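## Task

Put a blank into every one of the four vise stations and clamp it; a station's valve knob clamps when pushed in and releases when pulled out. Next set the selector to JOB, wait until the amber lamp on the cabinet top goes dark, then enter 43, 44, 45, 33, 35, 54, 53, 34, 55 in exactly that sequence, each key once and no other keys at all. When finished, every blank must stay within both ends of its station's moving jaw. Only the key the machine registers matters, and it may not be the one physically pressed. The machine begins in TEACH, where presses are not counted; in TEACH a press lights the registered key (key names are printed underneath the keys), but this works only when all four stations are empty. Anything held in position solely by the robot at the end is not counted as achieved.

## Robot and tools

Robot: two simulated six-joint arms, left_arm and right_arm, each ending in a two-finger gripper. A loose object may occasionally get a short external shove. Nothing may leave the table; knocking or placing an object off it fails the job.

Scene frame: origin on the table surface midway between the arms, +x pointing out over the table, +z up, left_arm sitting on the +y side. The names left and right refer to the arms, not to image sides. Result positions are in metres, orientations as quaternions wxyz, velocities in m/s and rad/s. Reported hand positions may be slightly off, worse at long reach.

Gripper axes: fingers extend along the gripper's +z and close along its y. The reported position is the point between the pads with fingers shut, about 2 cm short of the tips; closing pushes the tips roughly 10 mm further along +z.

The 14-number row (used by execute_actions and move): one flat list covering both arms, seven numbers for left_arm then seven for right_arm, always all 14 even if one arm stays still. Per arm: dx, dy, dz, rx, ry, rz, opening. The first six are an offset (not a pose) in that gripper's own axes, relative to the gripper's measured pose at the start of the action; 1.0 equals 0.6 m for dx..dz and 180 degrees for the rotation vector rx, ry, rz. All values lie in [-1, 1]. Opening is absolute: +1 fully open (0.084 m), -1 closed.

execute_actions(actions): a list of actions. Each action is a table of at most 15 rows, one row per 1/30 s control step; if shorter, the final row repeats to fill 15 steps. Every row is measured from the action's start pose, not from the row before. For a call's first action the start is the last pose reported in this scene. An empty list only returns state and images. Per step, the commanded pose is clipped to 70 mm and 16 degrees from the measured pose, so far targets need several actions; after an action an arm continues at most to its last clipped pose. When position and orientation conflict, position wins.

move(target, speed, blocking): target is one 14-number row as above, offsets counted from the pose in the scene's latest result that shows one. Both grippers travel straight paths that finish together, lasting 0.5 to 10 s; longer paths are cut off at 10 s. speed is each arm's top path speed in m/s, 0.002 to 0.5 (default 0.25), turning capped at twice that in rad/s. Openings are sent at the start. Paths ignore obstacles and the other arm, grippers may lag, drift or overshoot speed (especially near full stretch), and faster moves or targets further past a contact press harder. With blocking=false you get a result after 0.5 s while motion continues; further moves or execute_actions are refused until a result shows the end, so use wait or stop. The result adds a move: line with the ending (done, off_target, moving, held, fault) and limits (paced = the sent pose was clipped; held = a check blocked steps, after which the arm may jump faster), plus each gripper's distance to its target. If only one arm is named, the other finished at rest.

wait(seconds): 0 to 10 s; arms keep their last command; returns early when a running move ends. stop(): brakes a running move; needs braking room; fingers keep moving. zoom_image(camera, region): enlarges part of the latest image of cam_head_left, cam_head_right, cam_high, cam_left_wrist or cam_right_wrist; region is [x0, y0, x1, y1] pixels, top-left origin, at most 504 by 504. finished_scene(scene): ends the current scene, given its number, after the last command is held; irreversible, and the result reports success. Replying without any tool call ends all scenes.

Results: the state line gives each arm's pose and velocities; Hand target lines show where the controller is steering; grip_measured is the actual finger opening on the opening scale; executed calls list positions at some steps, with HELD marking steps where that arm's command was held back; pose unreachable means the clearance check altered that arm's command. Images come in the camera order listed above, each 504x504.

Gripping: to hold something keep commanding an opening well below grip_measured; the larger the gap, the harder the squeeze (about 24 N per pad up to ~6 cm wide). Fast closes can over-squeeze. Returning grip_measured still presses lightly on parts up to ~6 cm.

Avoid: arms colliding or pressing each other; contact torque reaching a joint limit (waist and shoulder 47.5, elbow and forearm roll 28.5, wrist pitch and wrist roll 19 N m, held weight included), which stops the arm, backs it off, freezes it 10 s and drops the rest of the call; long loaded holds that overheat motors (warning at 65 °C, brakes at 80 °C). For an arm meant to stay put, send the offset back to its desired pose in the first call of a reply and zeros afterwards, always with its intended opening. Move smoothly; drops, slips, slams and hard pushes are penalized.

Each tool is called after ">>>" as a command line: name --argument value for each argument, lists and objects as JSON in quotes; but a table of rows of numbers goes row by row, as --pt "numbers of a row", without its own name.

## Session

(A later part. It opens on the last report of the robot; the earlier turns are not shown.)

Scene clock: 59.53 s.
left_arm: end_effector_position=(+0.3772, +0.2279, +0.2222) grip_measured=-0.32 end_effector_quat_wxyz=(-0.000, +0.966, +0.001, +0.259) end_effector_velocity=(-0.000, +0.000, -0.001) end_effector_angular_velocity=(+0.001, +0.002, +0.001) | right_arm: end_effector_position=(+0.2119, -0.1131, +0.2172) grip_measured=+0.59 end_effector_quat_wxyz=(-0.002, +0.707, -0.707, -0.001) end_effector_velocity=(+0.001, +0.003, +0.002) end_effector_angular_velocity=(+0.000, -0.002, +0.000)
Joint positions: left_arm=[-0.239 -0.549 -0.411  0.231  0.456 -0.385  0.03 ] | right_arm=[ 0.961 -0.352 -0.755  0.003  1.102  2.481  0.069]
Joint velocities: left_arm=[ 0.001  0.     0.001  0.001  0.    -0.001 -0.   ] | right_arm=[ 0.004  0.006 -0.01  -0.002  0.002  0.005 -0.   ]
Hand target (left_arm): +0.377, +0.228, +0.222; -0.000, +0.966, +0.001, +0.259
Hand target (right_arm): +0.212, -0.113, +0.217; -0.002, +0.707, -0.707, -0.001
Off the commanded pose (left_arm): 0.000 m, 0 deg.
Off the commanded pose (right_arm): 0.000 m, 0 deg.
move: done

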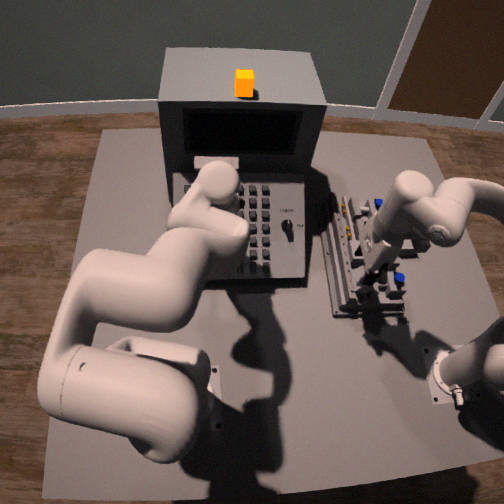

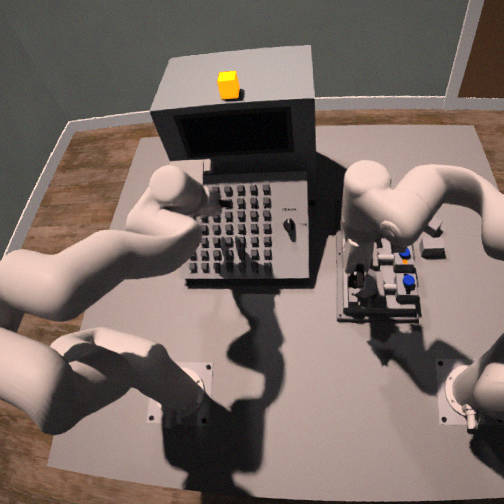

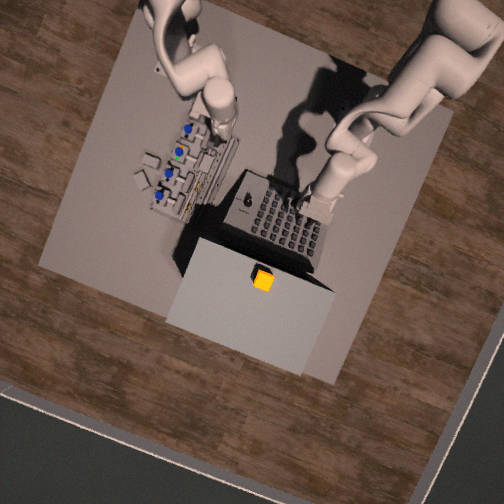

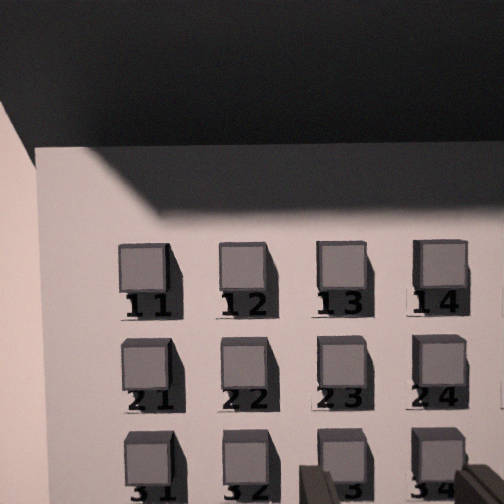

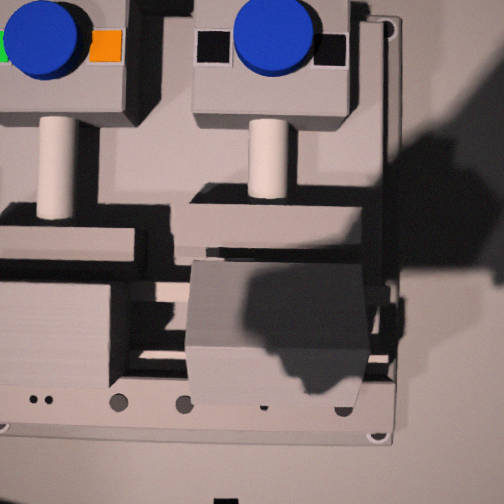

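>>> move --target '[0,0,0,0,0,0,-0.3,0.0615,-0.0435,0.07,0,0.14,0,0.62]'

>>> move --target '[0,0,0,0,0,0,-0.3,-0.04,0,0.086,0,0,0,0.62]' --speed 0.1

Scene clock: 63.10 s.
left_arm: end_effector_position=(+0.3772, +0.2279, +0.2222) grip_measured=-0.32 end_effector_quat_wxyz=(-0.000, +0.966, +0.001, +0.259) end_effector_velocity=(+0.000, +0.000, +0.001) end_effector_angular_velocity=(+0.001, -0.001, +0.000) | right_arm: end_effector_position=(+0.2379, -0.1495, +0.1751) grip_measured=+0.62 end_effector_quat_wxyz=(+0.152, +0.691, -0.690, +0.153) end_effector_velocity=(+0.001, -0.001, -0.001) end_effector_angular_velocity=(-0.011, -0.000, +0.000)
Joint positions: left_arm=[-0.239 -0.549 -0.411  0.231  0.456 -0.385  0.03 ] | right_arm=[ 1.003 -0.043 -0.949 -0.252  1.359  2.623  0.07 ]
Joint velocities: left_arm=[ 0.    -0.001 -0.001  0.001  0.001 -0.    -0.   ] | right_arm=[ 0.001  0.006 -0.004 -0.006  0.006  0.002 -0.   ]
Hand target (left_arm): +0.377, +0.228, +0.222; -0.000, +0.966, +0.001, +0.259
Hand target (right_arm): +0.238, -0.150, +0.175; +0.152, +0.691, -0.690, +0.153
Off the commanded pose (left_arm): 0.000 m, 0 deg.
Off the commanded pose (right_arm): 0.000 m, 0 deg.
move: done

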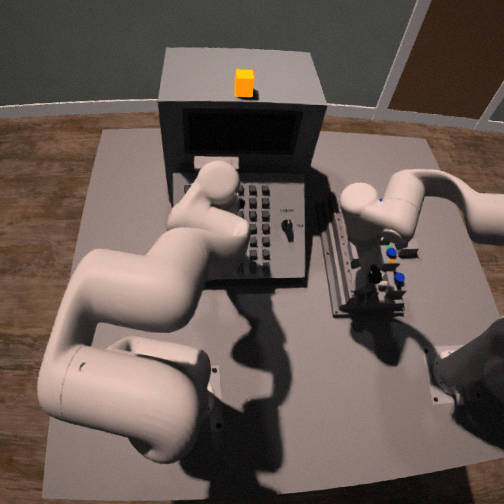

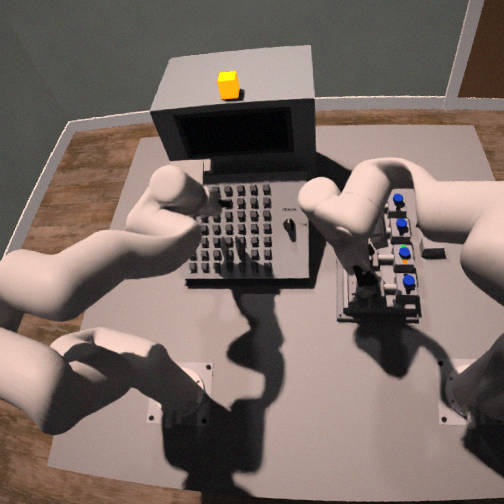

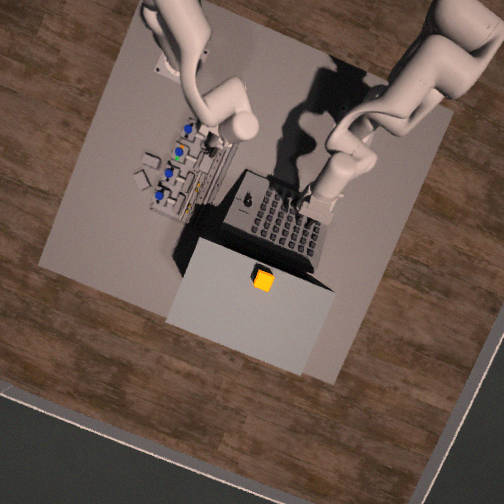

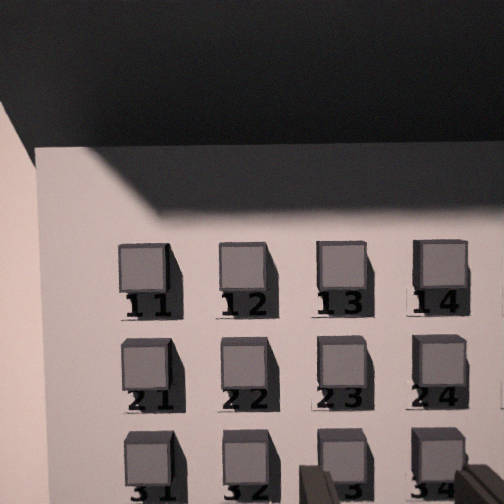

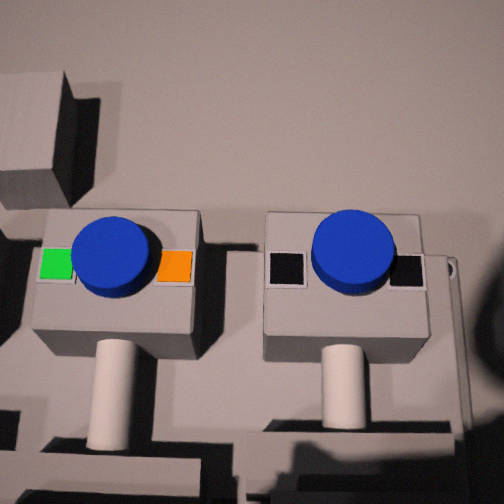

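Scene clock: 64.10 s.
left_arm: end_effector_position=(+0.3772, +0.2279, +0.2222) grip_measured=-0.32 end_effector_quat_wxyz=(-0.000, +0.966, +0.001, +0.259) end_effector_velocity=(+0.000, +0.000, +0.000) end_effector_angular_velocity=(+0.001, -0.001, -0.001) | right_arm: end_effector_position=(+0.2378, -0.1493, +0.1187) grip_measured=+0.62 end_effector_quat_wxyz=(+0.151, +0.691, -0.690, +0.152) end_effector_velocity=(+0.000, -0.000, -0.003) end_effector_angular_velocity=(-0.002, -0.001, +0.002)
Joint positions: left_arm=[-0.239 -0.549 -0.411  0.231  0.456 -0.385  0.03 ] | right_arm=[ 0.996  0.043 -0.873 -0.267  1.201  2.66   0.07 ]
Joint velocities: left_arm=[ 0.    -0.    -0.001  0.002  0.    -0.    -0.   ] | right_arm=[-0.     0.006  0.002 -0.004 -0.006  0.001 -0.   ]
Hand target (left_arm): +0.377, +0.228, +0.222; -0.000, +0.966, +0.001, +0.259
Hand target (right_arm): +0.238, -0.149, +0.118; +0.152, +0.691, -0.690, +0.152
Off the commanded pose (left_arm): 0.000 m, 0 deg.
Off the commanded pose (right_arm): 0.000 m, 0 deg.
move: done

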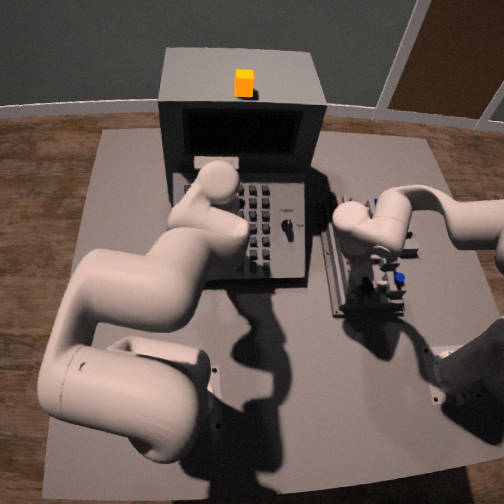

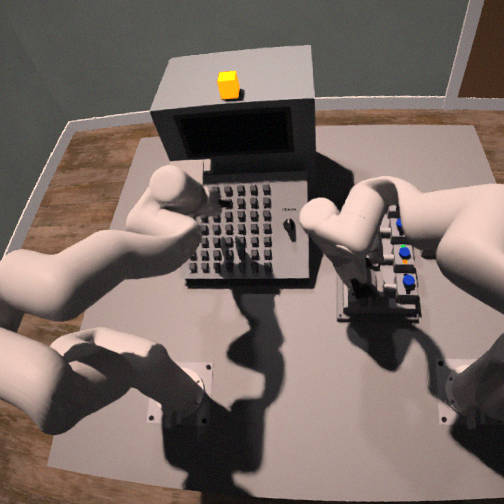

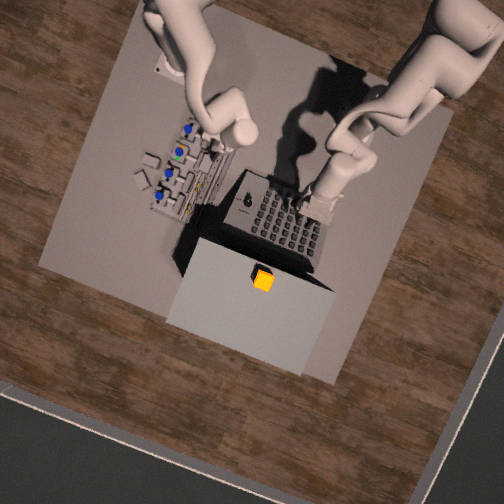

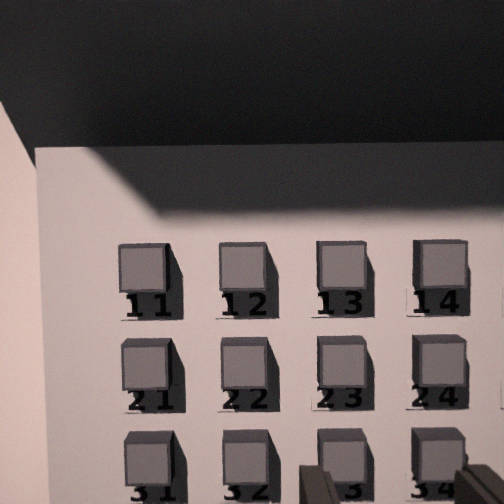

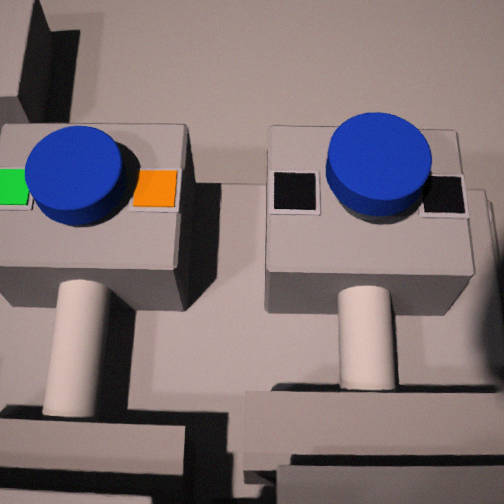

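>>> move --target '[0,0,0,0,0,0,-0.3,0,0,0,0,0,0,0.1]'

>>> move --target '[0,0,0,0,0,0,-0.3,0.03,0,-0.06,0,0,0,0.1]' --speed 0.12

>>> move --target '[0,0,0,0,0,0,-0.3,0,0,0,0,-0.27,0,0.1]'

>>> zoom_image --camera "cam_head_right" --region '[320,200,460,340]'

Scene clock: 66.57 s.
left_arm: end_effector_position=(+0.3772, +0.2279, +0.2222) grip_measured=-0.32 end_effector_quat_wxyz=(-0.000, +0.966, +0.001, +0.259) end_effector_velocity=(+0.000, +0.000, -0.000) end_effector_angular_velocity=(-0.001, +0.000, +0.001) | right_arm: end_effector_position=(+0.2377, -0.1494, +0.1185) grip_measured=+0.37 end_effector_quat_wxyz=(+0.151, +0.691, -0.690, +0.152) end_effector_velocity=(-0.000, -0.001, -0.001) end_effector_angular_velocity=(-0.002, +0.002, -0.000)
Joint positions: left_arm=[-0.239 -0.549 -0.411  0.231  0.456 -0.385  0.03 ] | right_arm=[ 0.996  0.043 -0.873 -0.267  1.201  2.66   0.06 ]
Joint velocities: left_arm=[ 0.     0.001 -0.    -0.001 -0.    -0.    -0.   ] | right_arm=[-0.     0.001  0.001  0.     0.001 -0.     0.   ]
Hand target (left_arm): +0.377, +0.228, +0.222; -0.000, +0.966, +0.001, +0.259
Hand target (right_arm): +0.238, -0.149, +0.119; +0.151, +0.691, -0.690, +0.152
Off the commanded pose (left_arm): 0.000 m, 0 deg.
Off the commanded pose (right_arm): 0.000 m, 0 deg.
move: done

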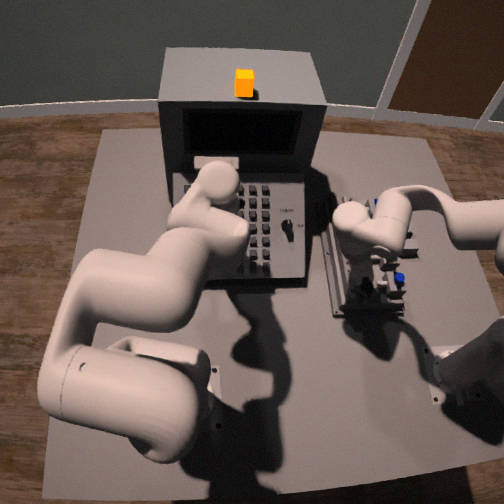

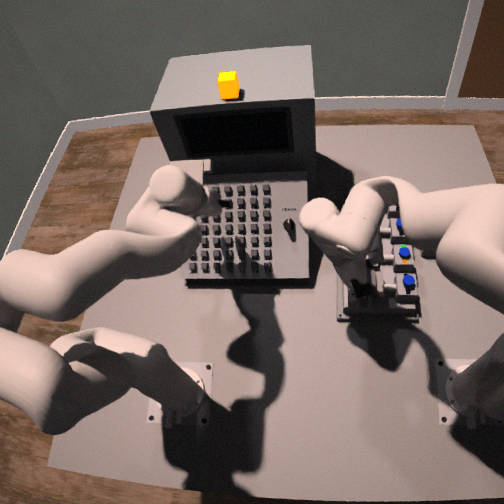

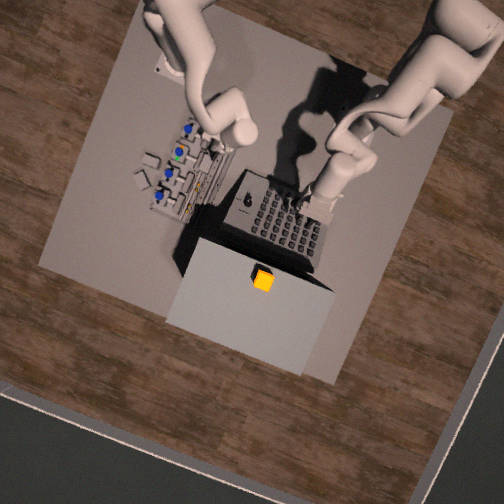

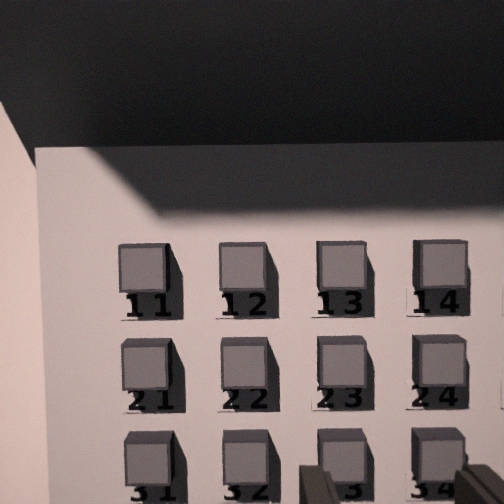

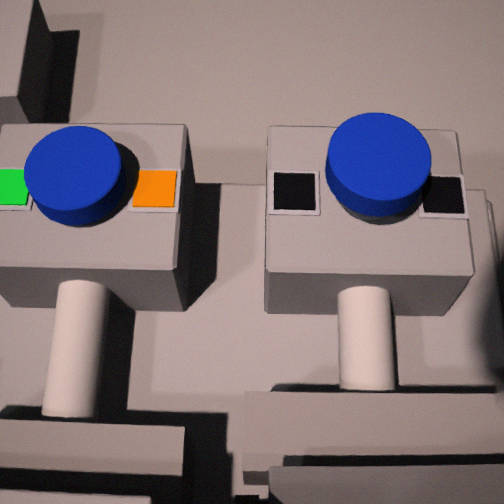

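Scene clock: 67.43 s.
left_arm: end_effector_position=(+0.3772, +0.2279, +0.2222) grip_measured=-0.32 end_effector_quat_wxyz=(-0.000, +0.966, +0.001, +0.259) end_effector_velocity=(+0.000, -0.000, +0.000) end_effector_angular_velocity=(-0.001, -0.000, +0.000) | right_arm: end_effector_position=(+0.2377, -0.1508, +0.1584) grip_measured=+0.37 end_effector_quat_wxyz=(+0.152, +0.691, -0.690, +0.152) end_effector_velocity=(+0.000, +0.001, +0.003) end_effector_angular_velocity=(+0.002, -0.001, +0.000)
Joint positions: left_arm=[-0.239 -0.549 -0.411  0.231  0.456 -0.385  0.03 ] | right_arm=[ 1.    -0.024 -0.92  -0.257  1.312  2.632  0.06 ]
Joint velocities: left_arm=[-0.     0.    -0.001 -0.001  0.     0.    -0.   ] | right_arm=[ 0.    -0.003 -0.004  0.     0.005 -0.002 -0.   ]
Hand target (left_arm): +0.377, +0.228, +0.222; -0.000, +0.966, +0.001, +0.259
Hand target (right_arm): +0.238, -0.151, +0.159; +0.151, +0.691, -0.690, +0.152
Off the commanded pose (left_arm): 0.000 m, 0 deg.
Off the commanded pose (right_arm): 0.000 m, 0 deg.
move: done

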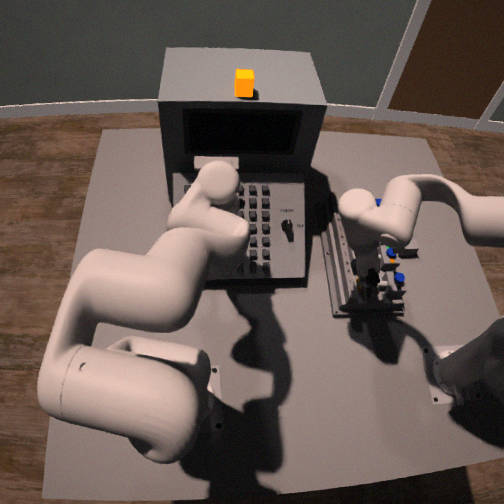

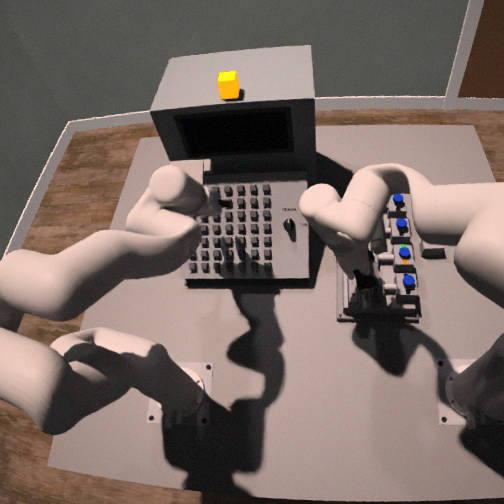

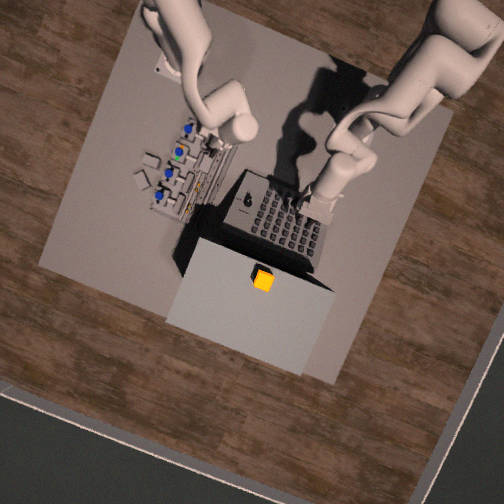

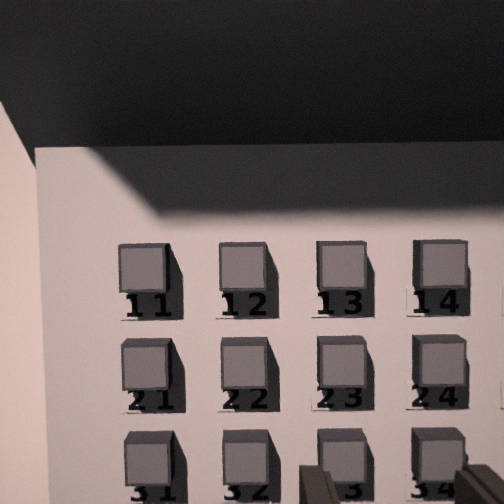

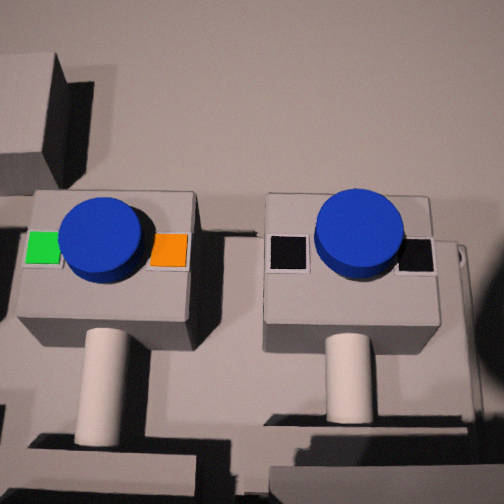

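Scene clock: 69.67 s.
left_arm: end_effector_position=(+0.3772, +0.2279, +0.2222) grip_measured=-0.32 end_effector_quat_wxyz=(-0.000, +0.966, +0.001, +0.259) end_effector_velocity=(+0.000, -0.000, +0.000) end_effector_angular_velocity=(-0.001, -0.000, +0.001) | right_arm: end_effector_position=(+0.2378, -0.1513, +0.1586) grip_measured=+0.37 end_effector_quat_wxyz=(-0.145, +0.692, -0.692, -0.144) end_effector_velocity=(-0.000, +0.000, +0.000) end_effector_angular_velocity=(+0.011, +0.004, +0.003)
Joint positions: left_arm=[-0.239 -0.549 -0.411  0.231  0.456 -0.385  0.03 ] | right_arm=[ 0.7   -0.492 -0.377  0.529  0.68   1.837  0.06 ]
Joint velocities: left_arm=[ 0.     0.001 -0.    -0.001 -0.001  0.    -0.   ] | right_arm=[-0.005  0.001  0.001  0.02   0.002 -0.022 -0.   ]
Hand target (left_arm): +0.377, +0.228, +0.222; -0.000, +0.966, +0.001, +0.259
Hand target (right_arm): +0.238, -0.151, +0.159; -0.145, +0.692, -0.692, -0.145
Off the commanded pose (left_arm): 0.000 m, 0 deg.
Off the commanded pose (right_arm): 0.001 m, 0 deg.
move: done

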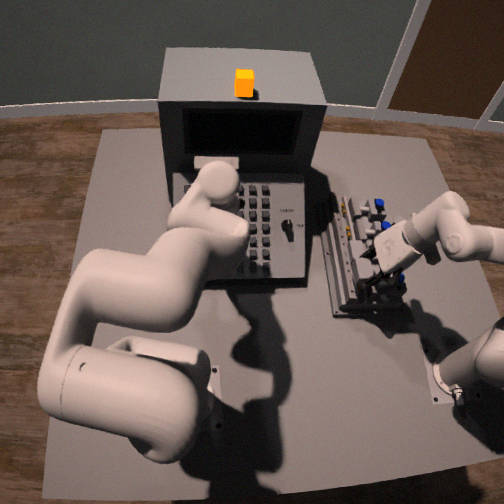

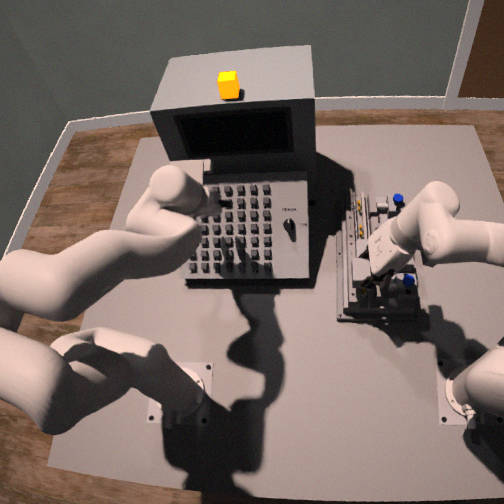

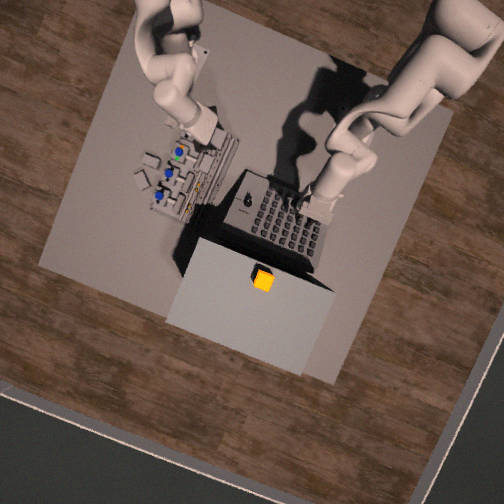

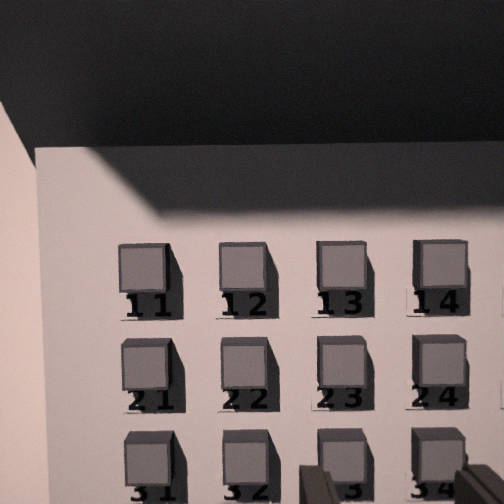

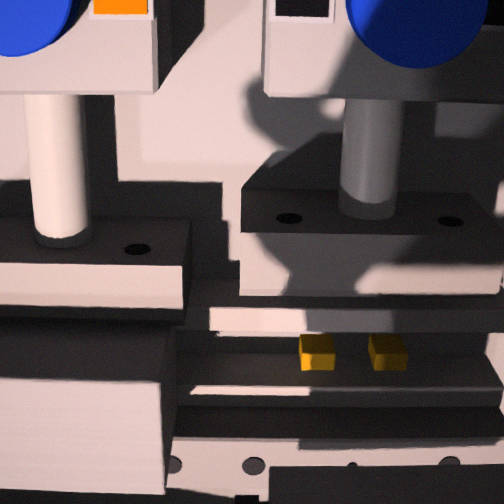

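Region (320, 200, 460, 340) of cam_head_right's 504x504 image, scaled by 3.600, with more detail than that image has.

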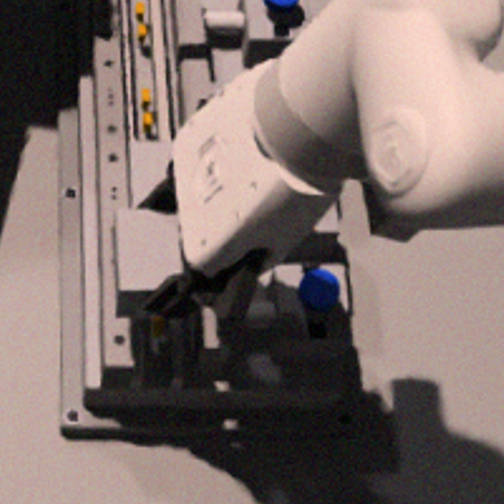

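>>> move --target '[0,0,0,0,0,0,-0.3,0.0074,0,0.0185,0,0,0,0.1]' --speed 0.08

>>> zoom_image --camera "cam_head_left" --region '[320,230,420,330]'

Scene clock: 72.10 s.
left_arm: end_effector_position=(+0.3772, +0.2279, +0.2222) grip_measured=-0.32 end_effector_quat_wxyz=(-0.000, +0.966, +0.001, +0.259) end_effector_velocity=(-0.000, +0.000, -0.000) end_effector_angular_velocity=(+0.001, +0.001, +0.000) | right_arm: end_effector_position=(+0.2378, -0.1510, +0.1469) grip_measured=+0.37 end_effector_quat_wxyz=(-0.145, +0.692, -0.692, -0.144) end_effector_velocity=(+0.000, +0.000, -0.001) end_effector_angular_velocity=(+0.003, -0.001, -0.001)
Joint positions: left_arm=[-0.239 -0.549 -0.411  0.231  0.456 -0.385  0.03 ] | right_arm=[ 0.709 -0.462 -0.363  0.557  0.639  1.81   0.06 ]
Joint velocities: left_arm=[ 0.     0.     0.     0.001  0.001 -0.     0.   ] | right_arm=[ 0.001  0.004  0.001  0.007 -0.006 -0.005  0.   ]
Hand target (left_arm): +0.377, +0.228, +0.222; -0.000, +0.966, +0.001, +0.259
Hand target (right_arm): +0.238, -0.151, +0.147; -0.145, +0.692, -0.692, -0.144
Off the commanded pose (left_arm): 0.000 m, 0 deg.
Off the commanded pose (right_arm): 0.000 m, 0 deg.
move: done

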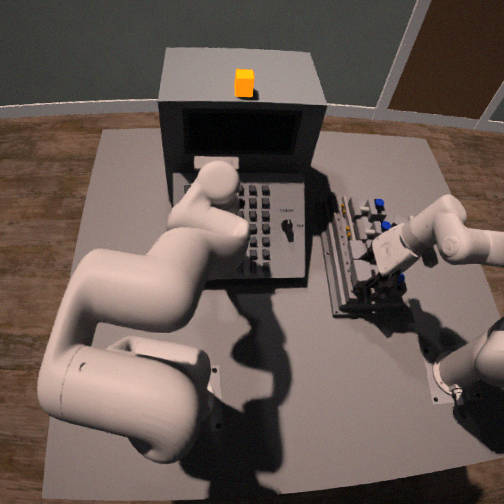

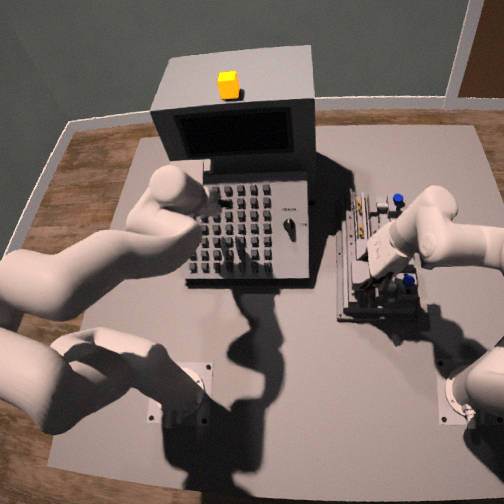

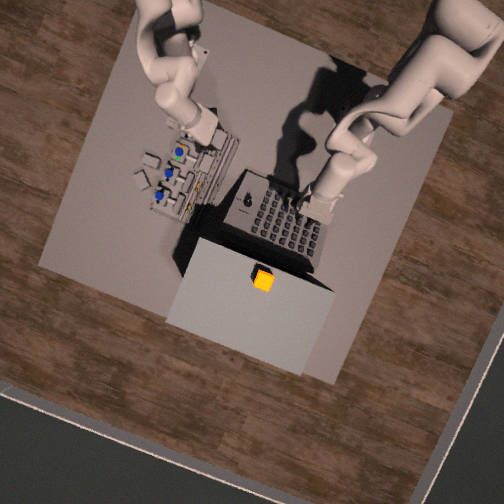

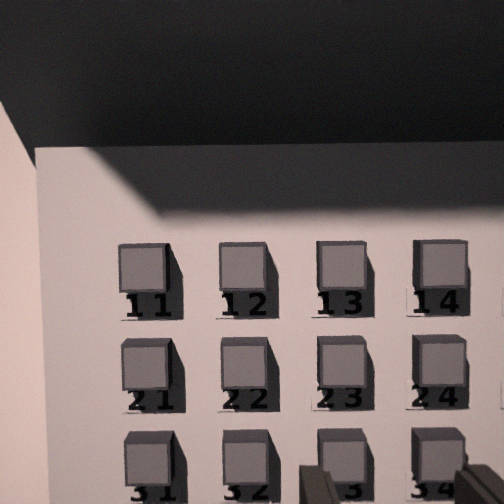

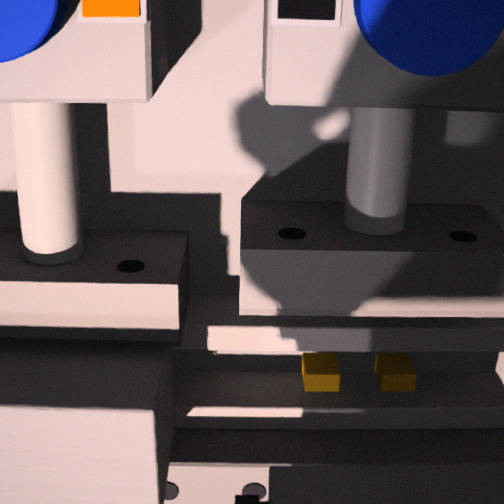

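Region (320, 230, 420, 330) of cam_head_left's 504x504 image, scaled by 5.040, with more detail than that image has.

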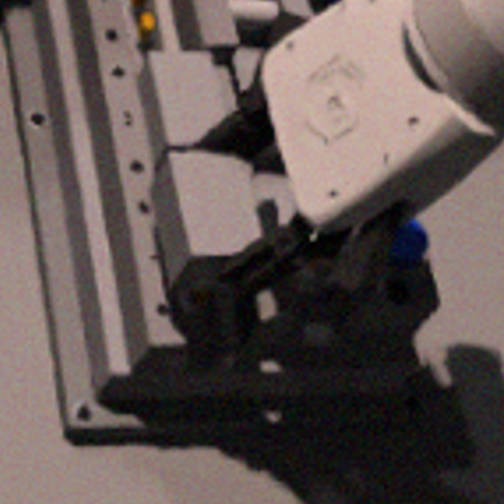

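>>> move --target '[0,0,0,0,0,0,-0.3,0.0285,0,0.0146,0,0,0,0.1]' --speed 0.08

>>> zoom_image --camera "cam_head_left" --region '[320,230,420,330]'

Scene clock: 74.43 s.
left_arm: end_effector_position=(+0.3772, +0.2279, +0.2222) grip_measured=-0.32 end_effector_quat_wxyz=(-0.000, +0.966, +0.001, +0.259) end_effector_velocity=(-0.000, +0.000, -0.000) end_effector_angular_velocity=(+0.002, +0.000, -0.002) | right_arm: end_effector_position=(+0.2379, -0.1630, +0.1322) grip_measured=+0.37 end_effector_quat_wxyz=(-0.145, +0.692, -0.692, -0.144) end_effector_velocity=(+0.000, -0.001, -0.001) end_effector_angular_velocity=(+0.002, +0.001, -0.001)
Joint positions: left_arm=[-0.239 -0.549 -0.411  0.231  0.456 -0.385  0.03 ] | right_arm=[ 0.685 -0.452 -0.328  0.593  0.611  1.744  0.06 ]
Joint velocities: left_arm=[-0.    -0.    -0.     0.003  0.001  0.     0.   ] | right_arm=[-0.003  0.003  0.002  0.008 -0.002 -0.009 -0.   ]
Hand target (left_arm): +0.377, +0.228, +0.222; -0.000, +0.966, +0.001, +0.259
Hand target (right_arm): +0.238, -0.163, +0.132; -0.145, +0.692, -0.692, -0.144
Off the commanded pose (left_arm): 0.000 m, 0 deg.
Off the commanded pose (right_arm): 0.000 m, 0 deg.
move: done

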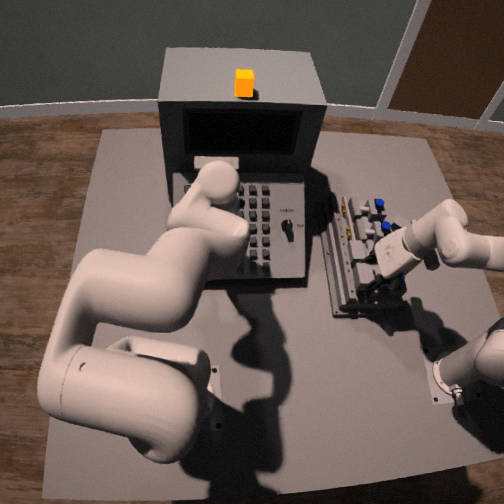

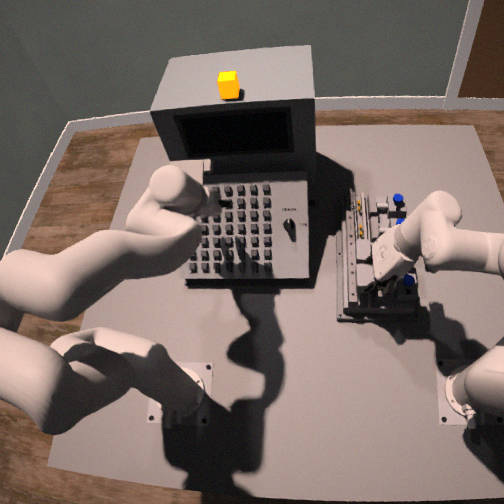

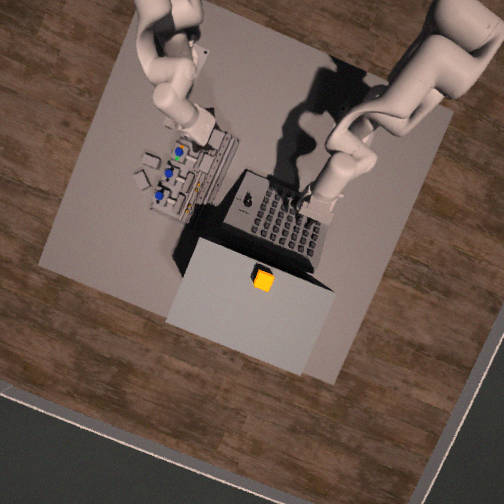

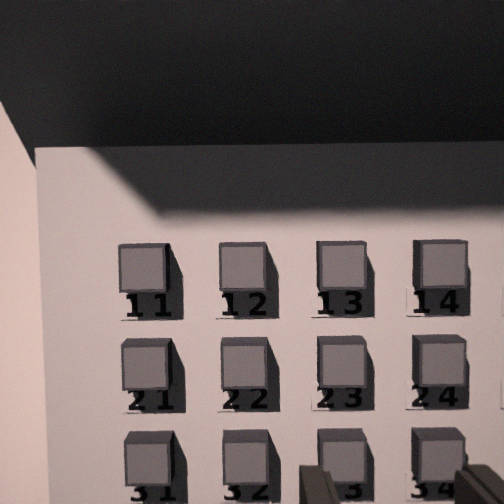

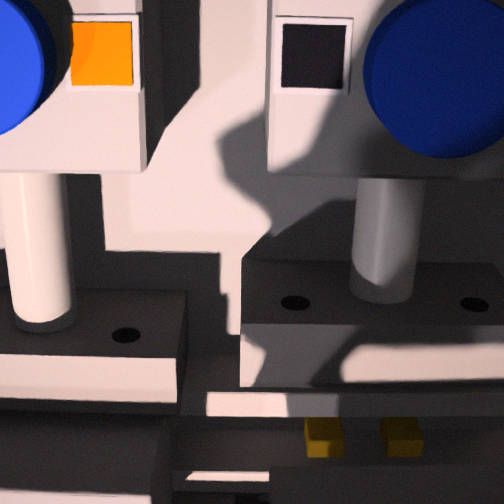

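Region (320, 230, 420, 330) of cam_head_left's 504x504 image, scaled by 5.040, with more detail than that image has.

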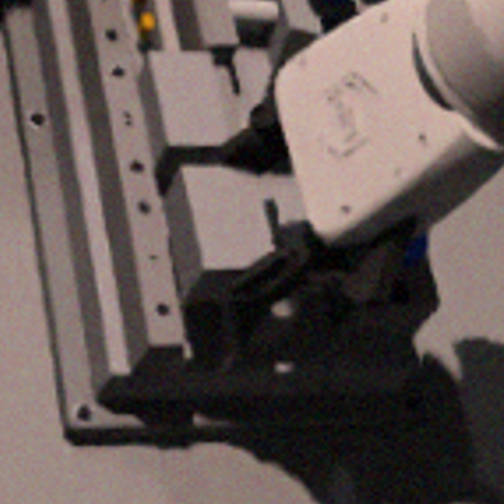

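>>> move --target '[0,0,0,0,0,0,-0.3,0.0135,0,0.0305,0,0,0,0.1]' --speed 0.05

>>> zoom_image --camera "cam_head_left" --region '[320,230,420,330]'

Scene clock: 77.53 s.
left_arm: end_effector_position=(+0.3772, +0.2279, +0.2222) grip_measured=-0.32 end_effector_quat_wxyz=(-0.000, +0.966, +0.001, +0.259) end_effector_velocity=(-0.000, +0.000, +0.000) end_effector_angular_velocity=(-0.000, +0.001, +0.001) | right_arm: end_effector_position=(+0.2385, -0.1630, +0.1129) grip_measured=+0.37 end_effector_quat_wxyz=(-0.146, +0.692, -0.692, -0.143) end_effector_velocity=(-0.002, -0.001, -0.003) end_effector_angular_velocity=(-0.004, +0.008, +0.003)
Joint positions: left_arm=[-0.239 -0.549 -0.411  0.231  0.456 -0.385  0.03 ] | right_arm=[ 0.702 -0.391 -0.314  0.661  0.541  1.679  0.06 ]
Joint velocities: left_arm=[ 0.     0.    -0.001 -0.001  0.001  0.    -0.   ] | right_arm=[ 0.002  0.007  0.003  0.004  0.    -0.004  0.   ]
Hand target (left_arm): +0.377, +0.228, +0.222; -0.000, +0.966, +0.001, +0.259
Hand target (right_arm): +0.238, -0.163, +0.112; -0.145, +0.692, -0.692, -0.144
Off the commanded pose (left_arm): 0.000 m, 0 deg.
Off the commanded pose (right_arm): 0.001 m, 0 deg.
move: done

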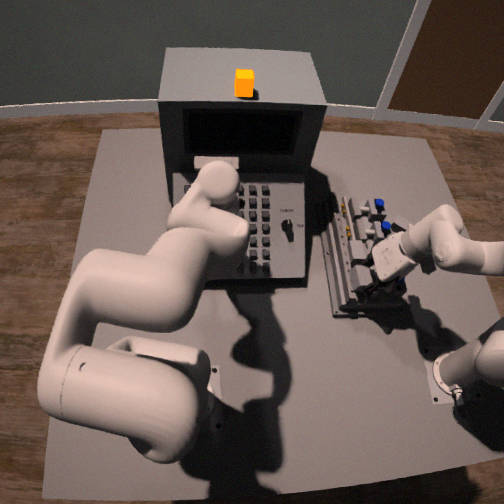

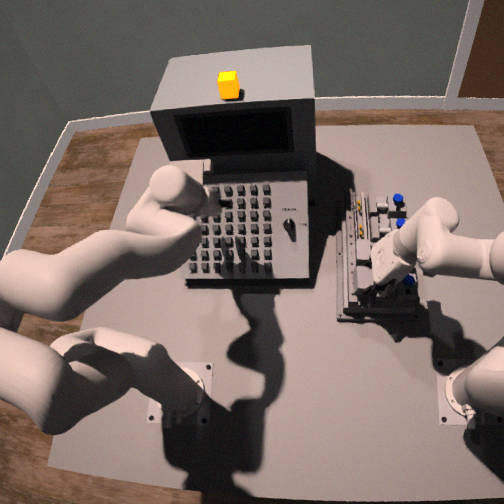

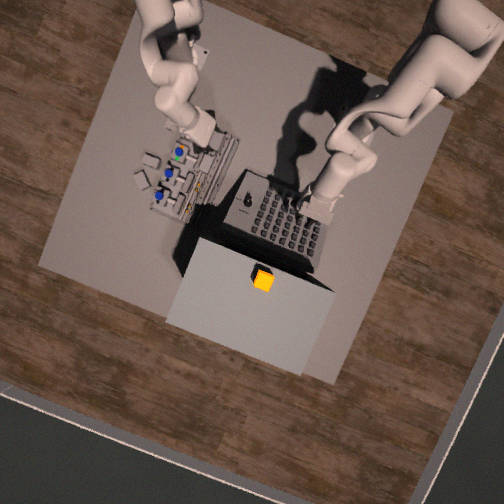

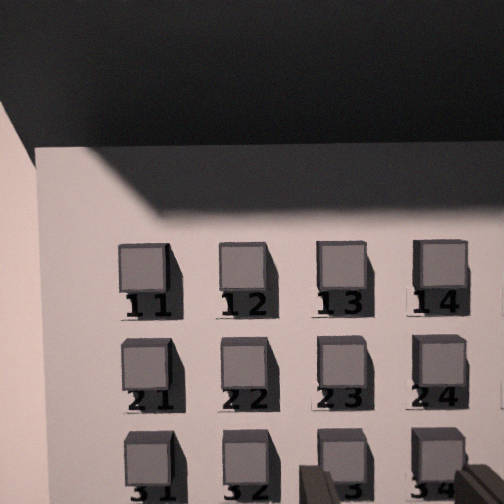

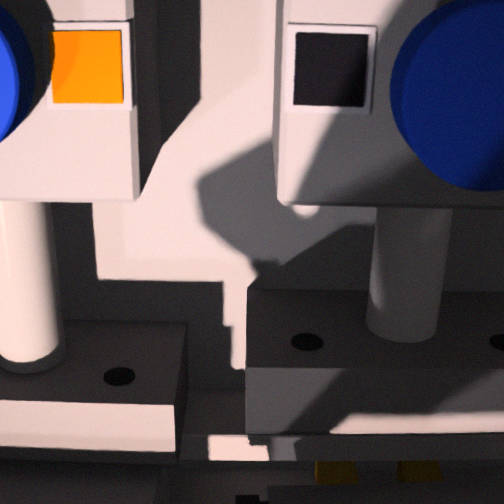

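Region (320, 230, 420, 330) of cam_head_left's 504x504 image, scaled by 5.040, with more detail than that image has.

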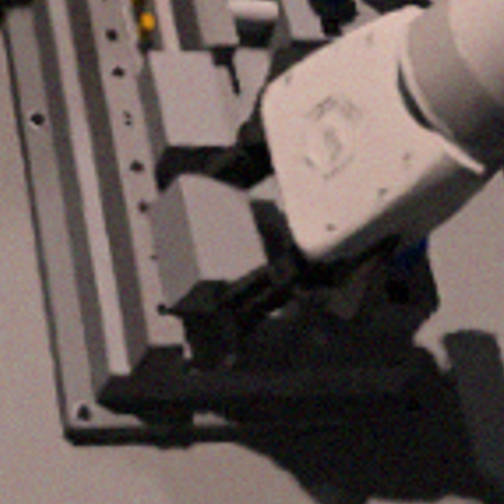

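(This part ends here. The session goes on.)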